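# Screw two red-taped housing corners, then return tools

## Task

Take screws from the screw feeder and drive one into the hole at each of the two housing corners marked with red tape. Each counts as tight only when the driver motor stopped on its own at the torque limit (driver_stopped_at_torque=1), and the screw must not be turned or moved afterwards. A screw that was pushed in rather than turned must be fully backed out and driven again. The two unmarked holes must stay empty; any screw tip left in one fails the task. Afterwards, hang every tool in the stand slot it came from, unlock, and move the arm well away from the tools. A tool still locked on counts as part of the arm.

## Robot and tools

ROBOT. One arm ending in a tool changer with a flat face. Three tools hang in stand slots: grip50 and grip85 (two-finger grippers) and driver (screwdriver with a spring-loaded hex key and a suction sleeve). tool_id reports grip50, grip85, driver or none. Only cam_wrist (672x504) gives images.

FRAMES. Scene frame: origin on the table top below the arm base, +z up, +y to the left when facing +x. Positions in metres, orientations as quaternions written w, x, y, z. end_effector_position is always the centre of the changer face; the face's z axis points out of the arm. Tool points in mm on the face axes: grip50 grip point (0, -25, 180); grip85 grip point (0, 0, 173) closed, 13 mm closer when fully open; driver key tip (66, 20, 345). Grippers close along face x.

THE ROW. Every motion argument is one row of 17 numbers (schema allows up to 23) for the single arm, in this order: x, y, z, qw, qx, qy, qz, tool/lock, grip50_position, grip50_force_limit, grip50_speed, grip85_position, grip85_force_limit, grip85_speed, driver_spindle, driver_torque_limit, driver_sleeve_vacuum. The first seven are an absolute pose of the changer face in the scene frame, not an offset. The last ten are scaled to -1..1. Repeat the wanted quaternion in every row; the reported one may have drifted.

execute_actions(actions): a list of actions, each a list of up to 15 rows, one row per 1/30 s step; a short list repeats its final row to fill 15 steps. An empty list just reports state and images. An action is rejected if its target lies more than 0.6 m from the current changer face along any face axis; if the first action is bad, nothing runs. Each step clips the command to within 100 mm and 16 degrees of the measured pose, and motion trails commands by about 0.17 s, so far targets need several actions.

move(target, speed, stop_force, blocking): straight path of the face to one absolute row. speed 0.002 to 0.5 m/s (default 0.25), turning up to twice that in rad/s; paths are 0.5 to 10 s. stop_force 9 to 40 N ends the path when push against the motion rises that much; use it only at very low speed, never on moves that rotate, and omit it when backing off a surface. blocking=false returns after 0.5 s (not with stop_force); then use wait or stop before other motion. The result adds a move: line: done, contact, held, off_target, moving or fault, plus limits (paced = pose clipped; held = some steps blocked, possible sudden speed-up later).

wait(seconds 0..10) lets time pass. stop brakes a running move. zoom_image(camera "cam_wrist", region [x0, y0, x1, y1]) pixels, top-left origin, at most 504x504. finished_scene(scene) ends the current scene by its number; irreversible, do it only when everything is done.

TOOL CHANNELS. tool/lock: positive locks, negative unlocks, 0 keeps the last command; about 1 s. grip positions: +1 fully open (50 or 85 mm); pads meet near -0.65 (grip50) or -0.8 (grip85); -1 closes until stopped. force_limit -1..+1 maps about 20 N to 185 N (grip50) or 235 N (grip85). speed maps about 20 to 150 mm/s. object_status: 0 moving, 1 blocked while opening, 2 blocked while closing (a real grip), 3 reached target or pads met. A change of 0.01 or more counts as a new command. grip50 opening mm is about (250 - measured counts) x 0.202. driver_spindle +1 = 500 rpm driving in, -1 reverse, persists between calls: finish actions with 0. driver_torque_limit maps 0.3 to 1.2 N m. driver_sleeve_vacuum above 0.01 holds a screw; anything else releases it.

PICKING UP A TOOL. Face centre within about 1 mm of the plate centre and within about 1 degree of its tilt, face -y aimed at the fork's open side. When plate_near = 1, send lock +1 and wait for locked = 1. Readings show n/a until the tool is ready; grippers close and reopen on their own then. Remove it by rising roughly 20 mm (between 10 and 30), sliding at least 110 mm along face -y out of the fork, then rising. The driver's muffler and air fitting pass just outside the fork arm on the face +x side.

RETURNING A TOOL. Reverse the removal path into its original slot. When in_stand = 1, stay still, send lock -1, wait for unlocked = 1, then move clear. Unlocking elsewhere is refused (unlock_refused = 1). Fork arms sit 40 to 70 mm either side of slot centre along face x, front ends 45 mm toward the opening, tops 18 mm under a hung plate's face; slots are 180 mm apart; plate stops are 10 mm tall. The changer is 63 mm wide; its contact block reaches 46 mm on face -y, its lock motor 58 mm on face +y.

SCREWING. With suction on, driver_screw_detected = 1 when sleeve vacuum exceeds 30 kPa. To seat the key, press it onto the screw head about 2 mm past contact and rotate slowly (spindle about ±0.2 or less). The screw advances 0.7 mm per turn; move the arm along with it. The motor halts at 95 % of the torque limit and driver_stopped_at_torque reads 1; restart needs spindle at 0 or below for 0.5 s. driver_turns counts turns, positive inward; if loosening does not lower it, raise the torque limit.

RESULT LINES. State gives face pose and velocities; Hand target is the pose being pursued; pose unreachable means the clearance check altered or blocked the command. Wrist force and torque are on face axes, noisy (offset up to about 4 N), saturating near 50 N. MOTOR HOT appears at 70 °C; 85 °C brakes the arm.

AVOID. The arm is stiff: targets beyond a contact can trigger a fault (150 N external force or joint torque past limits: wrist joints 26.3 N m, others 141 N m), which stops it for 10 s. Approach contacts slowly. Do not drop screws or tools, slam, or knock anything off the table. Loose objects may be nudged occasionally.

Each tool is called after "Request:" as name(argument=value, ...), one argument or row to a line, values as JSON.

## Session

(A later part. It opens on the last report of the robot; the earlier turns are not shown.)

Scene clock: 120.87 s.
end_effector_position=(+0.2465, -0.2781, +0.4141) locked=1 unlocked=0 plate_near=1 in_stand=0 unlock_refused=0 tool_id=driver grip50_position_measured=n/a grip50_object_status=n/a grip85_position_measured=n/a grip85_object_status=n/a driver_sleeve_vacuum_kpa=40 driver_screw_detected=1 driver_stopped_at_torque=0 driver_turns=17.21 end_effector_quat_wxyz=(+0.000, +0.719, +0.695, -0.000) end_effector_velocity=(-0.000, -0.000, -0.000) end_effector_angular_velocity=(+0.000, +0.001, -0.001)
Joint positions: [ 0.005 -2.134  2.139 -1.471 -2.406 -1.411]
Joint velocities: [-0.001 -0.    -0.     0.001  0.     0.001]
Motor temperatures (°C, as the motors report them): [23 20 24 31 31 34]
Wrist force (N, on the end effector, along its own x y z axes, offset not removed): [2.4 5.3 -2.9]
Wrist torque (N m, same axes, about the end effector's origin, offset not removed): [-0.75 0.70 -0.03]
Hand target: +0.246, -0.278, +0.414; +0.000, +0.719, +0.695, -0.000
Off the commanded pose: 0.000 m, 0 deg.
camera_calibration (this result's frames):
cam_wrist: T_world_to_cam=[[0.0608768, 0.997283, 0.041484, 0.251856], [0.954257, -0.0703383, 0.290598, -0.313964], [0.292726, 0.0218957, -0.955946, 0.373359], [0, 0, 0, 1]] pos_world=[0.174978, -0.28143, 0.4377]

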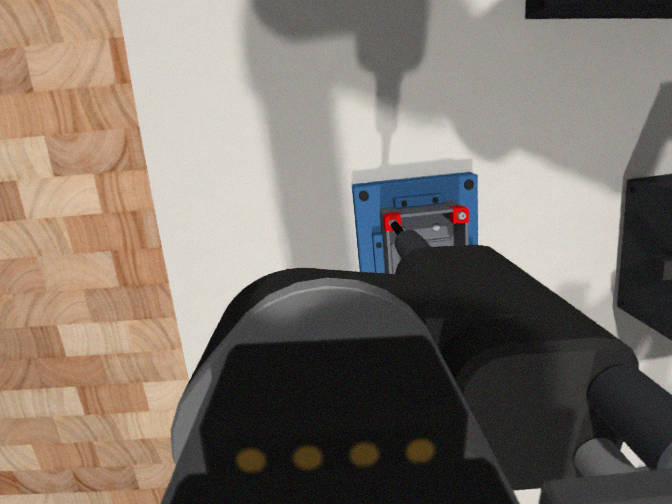

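Request:
execute_actions(
  actions=[
    [[0.2467,-0.278,0.413,0,0.7193,0.6947,0,0,0,0,0,0,0,0,0.4,0,1]],
    [[0.2467,-0.278,0.4118,0,0.7193,0.6947,0,0,0,0,0,0,0,0,0.4,0,1]],
    [[0.2467,-0.278,0.4106,0,0.7193,0.6947,0,0,0,0,0,0,0,0,0.4,0,1]],
    [[0.2467,-0.278,0.4094,0,0.7193,0.6947,0,0,0,0,0,0,0,0,0.4,0,1]],
    [[0.2467,-0.278,0.4085,0,0.7193,0.6947,0,0,0,0,0,0,0,0,0.4,0,1]],
    [[0.2467,-0.278,0.4085,0,0.7193,0.6947,0,0,0,0,0,0,0,0,0,0,0]],
  ],
)

Scene clock: 126.17 s.
end_effector_position=(+0.2467, -0.2780, +0.4085) locked=1 unlocked=0 plate_near=1 in_stand=0 unlock_refused=0 tool_id=driver grip50_position_measured=n/a grip50_object_status=n/a grip85_position_measured=n/a grip85_object_status=n/a driver_sleeve_vacuum_kpa=0 driver_screw_detected=0 driver_stopped_at_torque=1 driver_turns=24.42 end_effector_quat_wxyz=(+0.000, +0.719, +0.695, -0.000) end_effector_velocity=(+0.000, +0.000, +0.000) end_effector_angular_velocity=(+0.000, -0.001, -0.001)
Joint positions: [-0.011 -2.14   2.156 -1.499 -2.407 -1.434]
Joint velocities: [ 0.001 -0.    -0.    -0.     0.     0.001]
Motor temperatures (°C, as the motors report them): [23 20 24 31 31 34]
Wrist force (N, on the end effector, along its own x y z axes, offset not removed): [-1.4 4.9 -4.0]
Wrist torque (N m, same axes, about the end effector's origin, offset not removed): [-0.36 0.87 -0.21]
Hand target: +0.247, -0.278, +0.409; +0.000, +0.719, +0.695, -0.000
Off the commanded pose: 0.000 m, 0 deg.
camera_calibration (this result's frames):
cam_wrist: T_world_to_cam=[[0.0608781, 0.997283, 0.0414847, 0.251976], [0.954256, -0.0703398, 0.290598, -0.312521], [0.292726, 0.021896, -0.955946, 0.367945], [0, 0, 0, 1]] pos_world=[0.175178, -0.281331, 0.4321]

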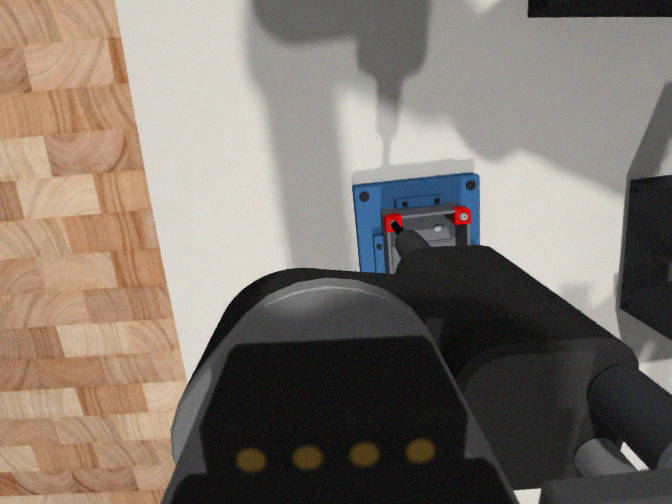

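Request:
move(
  target=[0.2468,-0.2779,0.44,0,0.7193,0.6947,0,0,0,0,0,0,0,0,0,0,0],
  speed=0.05,
)

Request:
move(
  target=[0.46,-0.09,0.44,0,0.7193,0.6947,0,0,0,0,0,0,0,0,0,0,0],
)

Request:
move(
  target=[0.50,0.1847,0.4315,0,0.7193,0.6947,0,0,0,0,0,0,0,0,0,0,0],
)

Request:
move(
  target=[0.6464,0.1796,0.4315,0,0.7193,0.6947,0,0,0,0,0,0,0,0,0,0,0],
  speed=0.08,
)

Request:
move(
  target=[0.6464,0.1796,0.4117,0,0.7193,0.6947,0,0,0,0,0,0,0,0,0,0,0],
  speed=0.012,
  stop_force=30,
)

Request:
execute_actions(
  actions=[
    [[0.6464,0.1796,0.4117,0,0.7193,0.6947,0,-1,0,0,0,0,0,0,0,0,0]],
    [[0.6464,0.1796,0.4117,0,0.7193,0.6947,0,-1,0,0,0,0,0,0,0,0,0]],
    [[0.6464,0.1796,0.4117,0,0.7193,0.6947,0,-1,0,0,0,0,0,0,0,0,0]],
  ],
)

Scene clock: 131.10 s.
end_effector_position=(+0.2468, -0.2779, +0.4396) locked=1 unlocked=0 plate_near=1 in_stand=0 unlock_refused=0 tool_id=driver grip50_position_measured=n/a grip50_object_status=n/a grip85_position_measured=n/a grip85_object_status=n/a driver_sleeve_vacuum_kpa=0 driver_screw_detected=0 driver_stopped_at_torque=1 driver_turns=24.42 end_effector_quat_wxyz=(+0.000, +0.719, +0.695, +0.000) end_effector_velocity=(+0.000, +0.000, +0.003) end_effector_angular_velocity=(-0.001, +0.001, -0.000)
Joint positions: [ 0.075 -2.097  2.061 -1.354 -2.396 -1.309]
Joint velocities: [ 0.009  0.005 -0.01   0.015  0.001  0.014]
Motor temperatures (°C, as the motors report them): [23 20 24 31 31 34]
Wrist force (N, on the end effector, along its own x y z axes, offset not removed): [-0.4 0.9 1.2]
Wrist torque (N m, same axes, about the end effector's origin, offset not removed): [-0.03 -0.10 -0.24]
Hand target: +0.247, -0.278, +0.440; -0.000, +0.719, +0.695, +0.000
Off the commanded pose: 0.000 m, 0 deg.
move: done
camera_calibration (this result's frames):
cam_wrist: T_world_to_cam=[[0.0607667, 0.997278, 0.0417676, 0.250491], [0.954176, -0.0703223, 0.290866, -0.32174], [0.293011, 0.0221787, -0.955852, 0.39763], [0, 0, 0, 1]] pos_world=[0.175265, -0.281253, 0.463196]

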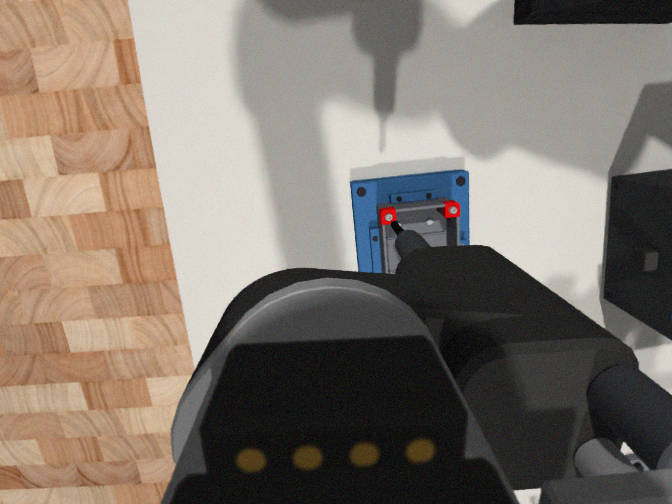

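Scene clock: 132.97 s.
end_effector_position=(+0.4600, -0.0903, +0.4400) locked=1 unlocked=0 plate_near=1 in_stand=0 unlock_refused=0 tool_id=driver grip50_position_measured=n/a grip50_object_status=n/a grip85_position_measured=n/a grip85_object_status=n/a driver_sleeve_vacuum_kpa=0 driver_screw_detected=0 driver_stopped_at_torque=1 driver_turns=24.42 end_effector_quat_wxyz=(-0.000, +0.719, +0.695, +0.000) end_effector_velocity=(+0.003, +0.002, +0.002) end_effector_angular_velocity=(+0.000, -0.003, -0.001)
Joint positions: [ 0.251 -1.37   1.789 -1.635 -2.349 -1.065]
Joint velocities: [ 0.002  0.008 -0.009 -0.    -0.     0.002]
Motor temperatures (°C, as the motors report them): [23 20 24 31 31 34]
Wrist force (N, on the end effector, along its own x y z axes, offset not removed): [-0.8 1.6 1.2]
Wrist torque (N m, same axes, about the end effector's origin, offset not removed): [0.02 -0.18 -0.14]
Hand target: +0.460, -0.090, +0.440; -0.000, +0.719, +0.695, +0.000
Off the commanded pose: 0.000 m, 0 deg.
move: done
camera_calibration (this result's frames):
cam_wrist: T_world_to_cam=[[0.0608525, 0.997266, 0.0419154, 0.050295], [0.954205, -0.0704448, 0.290741, -0.512057], [0.292899, 0.0223036, -0.955883, 0.331474], [0, 0, 0, 1]] pos_world=[0.388458, -0.0936223, 0.463618]

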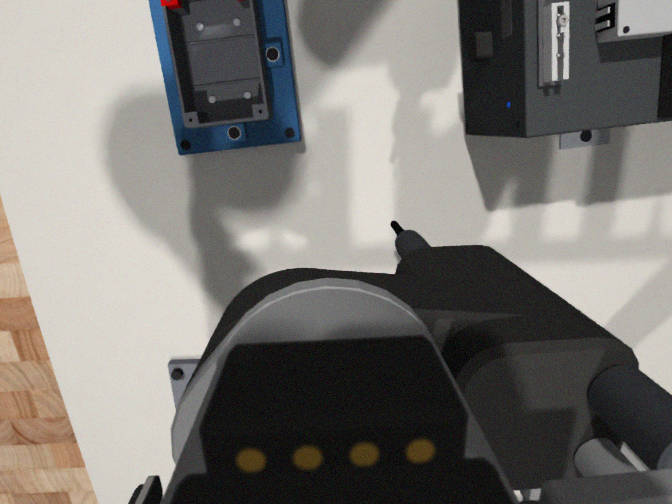

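Scene clock: 134.80 s.
end_effector_position=(+0.5001, +0.1845, +0.4316) locked=1 unlocked=0 plate_near=1 in_stand=0 unlock_refused=0 tool_id=driver grip50_position_measured=n/a grip50_object_status=n/a grip85_position_measured=n/a grip85_object_status=n/a driver_sleeve_vacuum_kpa=0 driver_screw_detected=0 driver_stopped_at_torque=1 driver_turns=24.42 end_effector_quat_wxyz=(-0.000, +0.719, +0.695, +0.000) end_effector_velocity=(+0.001, +0.003, -0.001) end_effector_angular_velocity=(-0.001, +0.002, +0.001)
Joint positions: [ 0.487 -0.82   1.503 -1.708 -2.245 -0.78 ]
Joint velocities: [ 0.001  0.007 -0.005  0.003  0.001  0.002]
Motor temperatures (°C, as the motors report them): [23 20 24 31 31 34]
Wrist force (N, on the end effector, along its own x y z axes, offset not removed): [-3.1 0.3 4.4]
Wrist torque (N m, same axes, about the end effector's origin, offset not removed): [0.01 0.02 -0.21]
Hand target: +0.500, +0.185, +0.432; -0.000, +0.719, +0.695, +0.000
Off the commanded pose: 0.000 m, 0 deg.
move: done
camera_calibration (this result's frames):
cam_wrist: T_world_to_cam=[[0.0607228, 0.997269, 0.0420469, -0.225803], [0.954244, -0.0703568, 0.290634, -0.528544], [0.292798, 0.0224749, -0.95591, 0.305547], [0, 0, 0, 1]] pos_world=[0.428608, 0.181133, 0.455183]

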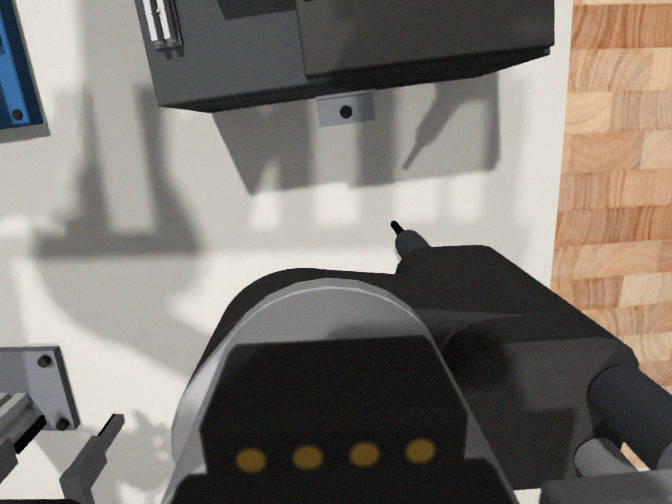

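Scene clock: 137.13 s.
end_effector_position=(+0.6460, +0.1794, +0.4315) locked=1 unlocked=0 plate_near=1 in_stand=0 unlock_refused=0 tool_id=driver grip50_position_measured=n/a grip50_object_status=n/a grip85_position_measured=n/a grip85_object_status=n/a driver_sleeve_vacuum_kpa=0 driver_screw_detected=0 driver_stopped_at_torque=1 driver_turns=24.42 end_effector_quat_wxyz=(+0.000, +0.719, +0.695, -0.000) end_effector_velocity=(+0.003, +0.000, +0.000) end_effector_angular_velocity=(-0.000, +0.001, -0.000)
Joint positions: [ 0.385 -0.591  1.062 -1.571 -2.295 -0.896]
Joint velocities: [-0.001  0.006 -0.013  0.007 -0.    -0.001]
Motor temperatures (°C, as the motors report them): [23 20 24 31 31 34]
Wrist force (N, on the end effector, along its own x y z axes, offset not removed): [-0.2 3.1 2.2]
Wrist torque (N m, same axes, about the end effector's origin, offset not removed): [0.14 -0.17 -0.17]
Hand target: +0.646, +0.179, +0.431; +0.000, +0.719, +0.695, -0.000
Off the commanded pose: 0.000 m, 0 deg.
move: done
camera_calibration (this result's frames):
cam_wrist: T_world_to_cam=[[0.0609283, 0.997285, 0.0413471, -0.229411], [0.954218, -0.0703504, 0.290721, -0.668063], [0.292841, 0.021741, -0.955914, 0.26295], [0, 0, 0, 1]] pos_world=[0.574453, 0.176073, 0.455064]

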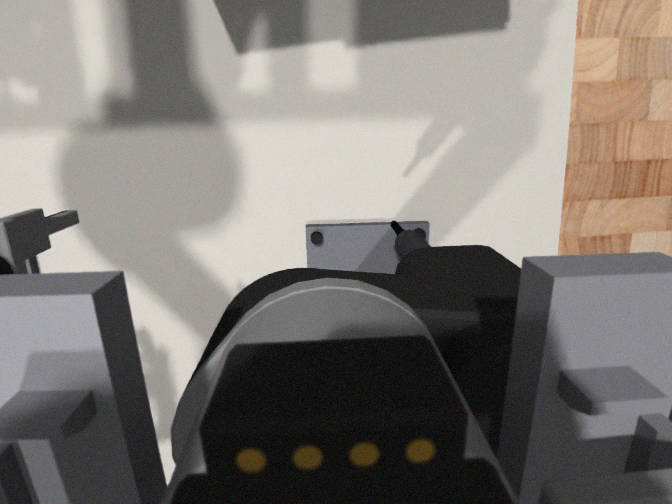

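Scene clock: 139.00 s.
end_effector_position=(+0.6464, +0.1796, +0.4121) locked=1 unlocked=0 plate_near=1 in_stand=1 unlock_refused=0 tool_id=driver grip50_position_measured=n/a grip50_object_status=n/a grip85_position_measured=n/a grip85_object_status=n/a driver_sleeve_vacuum_kpa=0 driver_screw_detected=0 driver_stopped_at_torque=1 driver_turns=24.42 end_effector_quat_wxyz=(+0.000, +0.719, +0.695, -0.000) end_effector_velocity=(+0.000, -0.000, -0.003) end_effector_angular_velocity=(+0.000, -0.000, -0.000)
Joint positions: [ 0.369 -0.593  1.108 -1.628 -2.302 -0.916]
Joint velocities: [-0.003 -0.     0.007 -0.009 -0.002 -0.004]
Motor temperatures (°C, as the motors report them): [23 20 24 31 31 34]
Wrist force (N, on the end effector, along its own x y z axes, offset not removed): [-2.3 6.9 0.1]
Wrist torque (N m, same axes, about the end effector's origin, offset not removed): [-0.02 -0.07 -0.04]
Hand target: +0.646, +0.180, +0.412; +0.000, +0.719, +0.695, -0.000
Off the commanded pose: 0.000 m, 0 deg.
move: done
camera_calibration (this result's frames):
cam_wrist: T_world_to_cam=[[0.0608863, 0.997285, 0.0414189, -0.228847], [0.954272, -0.0703273, 0.290551, -0.66279], [0.292675, 0.0218343, -0.955963, 0.244413], [0, 0, 0, 1]] pos_world=[0.574882, 0.176277, 0.435703]

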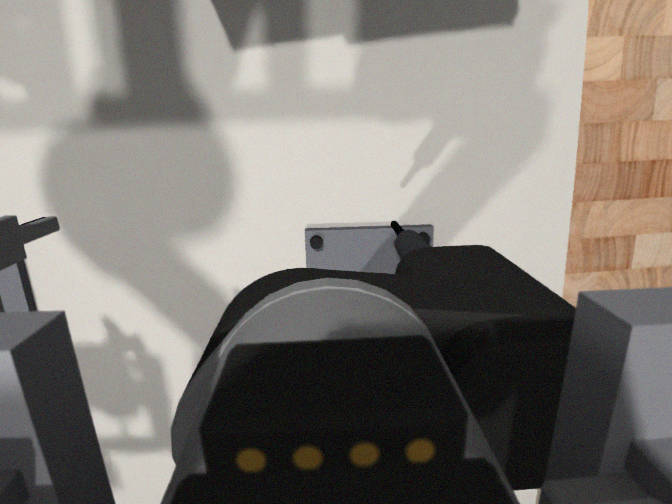

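Scene clock: 140.50 s.
end_effector_position=(+0.6464, +0.1796, +0.4117) locked=0 unlocked=1 plate_near=1 in_stand=1 unlock_refused=0 tool_id=none grip50_position_measured=n/a grip50_object_status=n/a grip85_position_measured=n/a grip85_object_status=n/a driver_sleeve_vacuum_kpa=n/a driver_screw_detected=n/a driver_stopped_at_torque=n/a driver_turns=n/a end_effector_quat_wxyz=(+0.000, +0.719, +0.695, -0.000) end_effector_velocity=(+0.000, -0.001, -0.001) end_effector_angular_velocity=(-0.000, +0.002, -0.001)
Joint positions: [ 0.368 -0.593  1.109 -1.629 -2.302 -0.916]
Joint velocities: [-0.002 -0.     0.001 -0.001 -0.     0.   ]
Motor temperatures (°C, as the motors report them): [23 20 24 31 31 34]
Wrist force (N, on the end effector, along its own x y z axes, offset not removed): [1.5 0.8 4.3]
Wrist torque (N m, same axes, about the end effector's origin, offset not removed): [0.05 -0.30 -0.19]
Hand target: +0.646, +0.180, +0.412; +0.000, +0.719, +0.695, -0.000
Off the commanded pose: 0.000 m, 0 deg.
camera_calibration (this result's frames):
cam_wrist: T_world_to_cam=[[0.0608766, 0.997283, 0.0414864, -0.228846], [0.954256, -0.0703389, 0.290598, -0.66268], [0.292726, 0.0218981, -0.955945, 0.24398], [0, 0, 0, 1]] pos_world=[0.574878, 0.17627, 0.435299]

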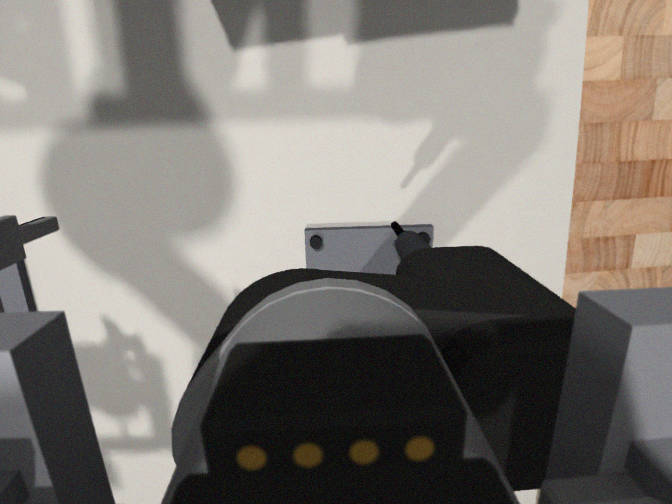

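Request:
move(
  target=[0.6464,0.1796,0.442,0,0.7193,0.6947,0,0,0,0,0,0,0,0,0,0,0],
  speed=0.04,
)

Request:
move(
  target=[0.40,0.1,0.6,0,0.7193,0.6947,0,0,0,0,0,0,0,0,0,0,0],
)

Scene clock: 143.30 s.
end_effector_position=(+0.6464, +0.1796, +0.4417) locked=0 unlocked=1 plate_near=0 in_stand=0 unlock_refused=0 tool_id=none grip50_position_measured=n/a grip50_object_status=n/a grip85_position_measured=n/a grip85_object_status=n/a driver_sleeve_vacuum_kpa=n/a driver_screw_detected=n/a driver_stopped_at_torque=n/a driver_turns=n/a end_effector_quat_wxyz=(-0.000, +0.719, +0.695, +0.000) end_effector_velocity=(-0.001, +0.001, +0.003) end_effector_angular_velocity=(-0.001, +0.000, +0.002)
Joint positions: [ 0.394 -0.586  1.033 -1.539 -2.291 -0.886]
Joint velocities: [ 0.003  0.002 -0.008  0.01   0.001  0.002]
Motor temperatures (°C, as the motors report them): [23 20 24 31 31 34]
Wrist force (N, on the end effector, along its own x y z axes, offset not removed): [-1.1 2.2 2.7]
Wrist torque (N m, same axes, about the end effector's origin, offset not removed): [-0.01 -0.22 -0.22]
Hand target: +0.646, +0.180, +0.442; -0.000, +0.719, +0.695, +0.000
Off the commanded pose: 0.000 m, 0 deg.
move: done
camera_calibration (this result's frames):
cam_wrist: T_world_to_cam=[[0.0608423, 0.99728, 0.0415982, -0.230097], [0.954235, -0.0703404, 0.290669, -0.671368], [0.292804, 0.0220095, -0.955919, 0.272541], [0, 0, 0, 1]] pos_world=[0.574841, 0.176249, 0.465244]

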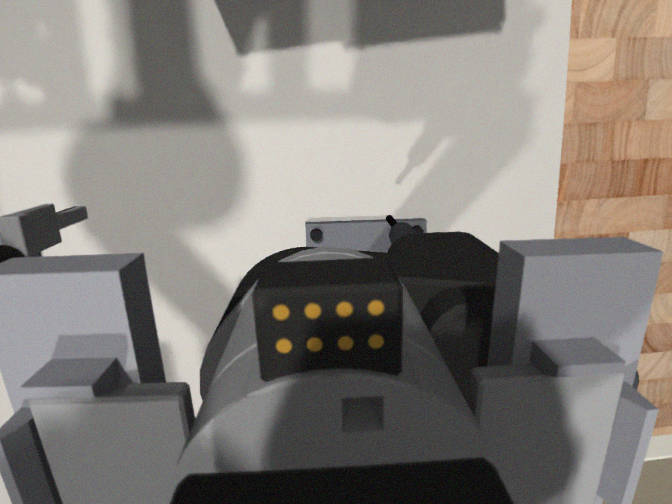

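Scene clock: 145.23 s.
end_effector_position=(+0.4002, +0.1003, +0.5998) locked=0 unlocked=1 plate_near=0 in_stand=0 unlock_refused=0 tool_id=none grip50_position_measured=n/a grip50_object_status=n/a grip85_position_measured=n/a grip85_object_status=n/a driver_sleeve_vacuum_kpa=n/a driver_screw_detected=n/a driver_stopped_at_torque=n/a driver_turns=n/a end_effector_quat_wxyz=(-0.000, +0.719, +0.695, +0.000) end_effector_velocity=(-0.002, -0.001, +0.001) end_effector_angular_velocity=(-0.000, +0.000, +0.001)
Joint positions: [ 0.657 -1.046  1.357 -1.234 -2.149 -0.607]
Joint velocities: [ 0.002 -0.003  0.001  0.003  0.001  0.002]
Motor temperatures (°C, as the motors report them): [23 20 24 31 31 34]
Wrist force (N, on the end effector, along its own x y z axes, offset not removed): [-2.4 0.9 1.6]
Wrist torque (N m, same axes, about the end effector's origin, offset not removed): [-0.05 0.02 -0.18]
Hand target: +0.400, +0.100, +0.600; -0.000, +0.719, +0.695, +0.000
Off the commanded pose: 0.000 m, 0 deg.
move: done
camera_calibration (this result's frames):
cam_wrist: T_world_to_cam=[[0.0606532, 0.997273, 0.0420473, -0.142791], [0.954285, -0.0702876, 0.290516, -0.487922], [0.292679, 0.0225044, -0.955946, 0.497582], [0, 0, 0, 1]] pos_world=[0.328646, 0.0969085, 0.623415]

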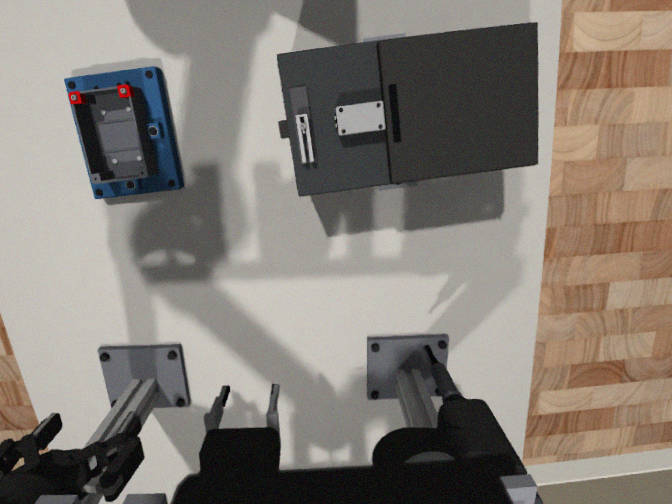

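Request:
finished_scene(
  scene=2,
)

The scene is finished: the task was done.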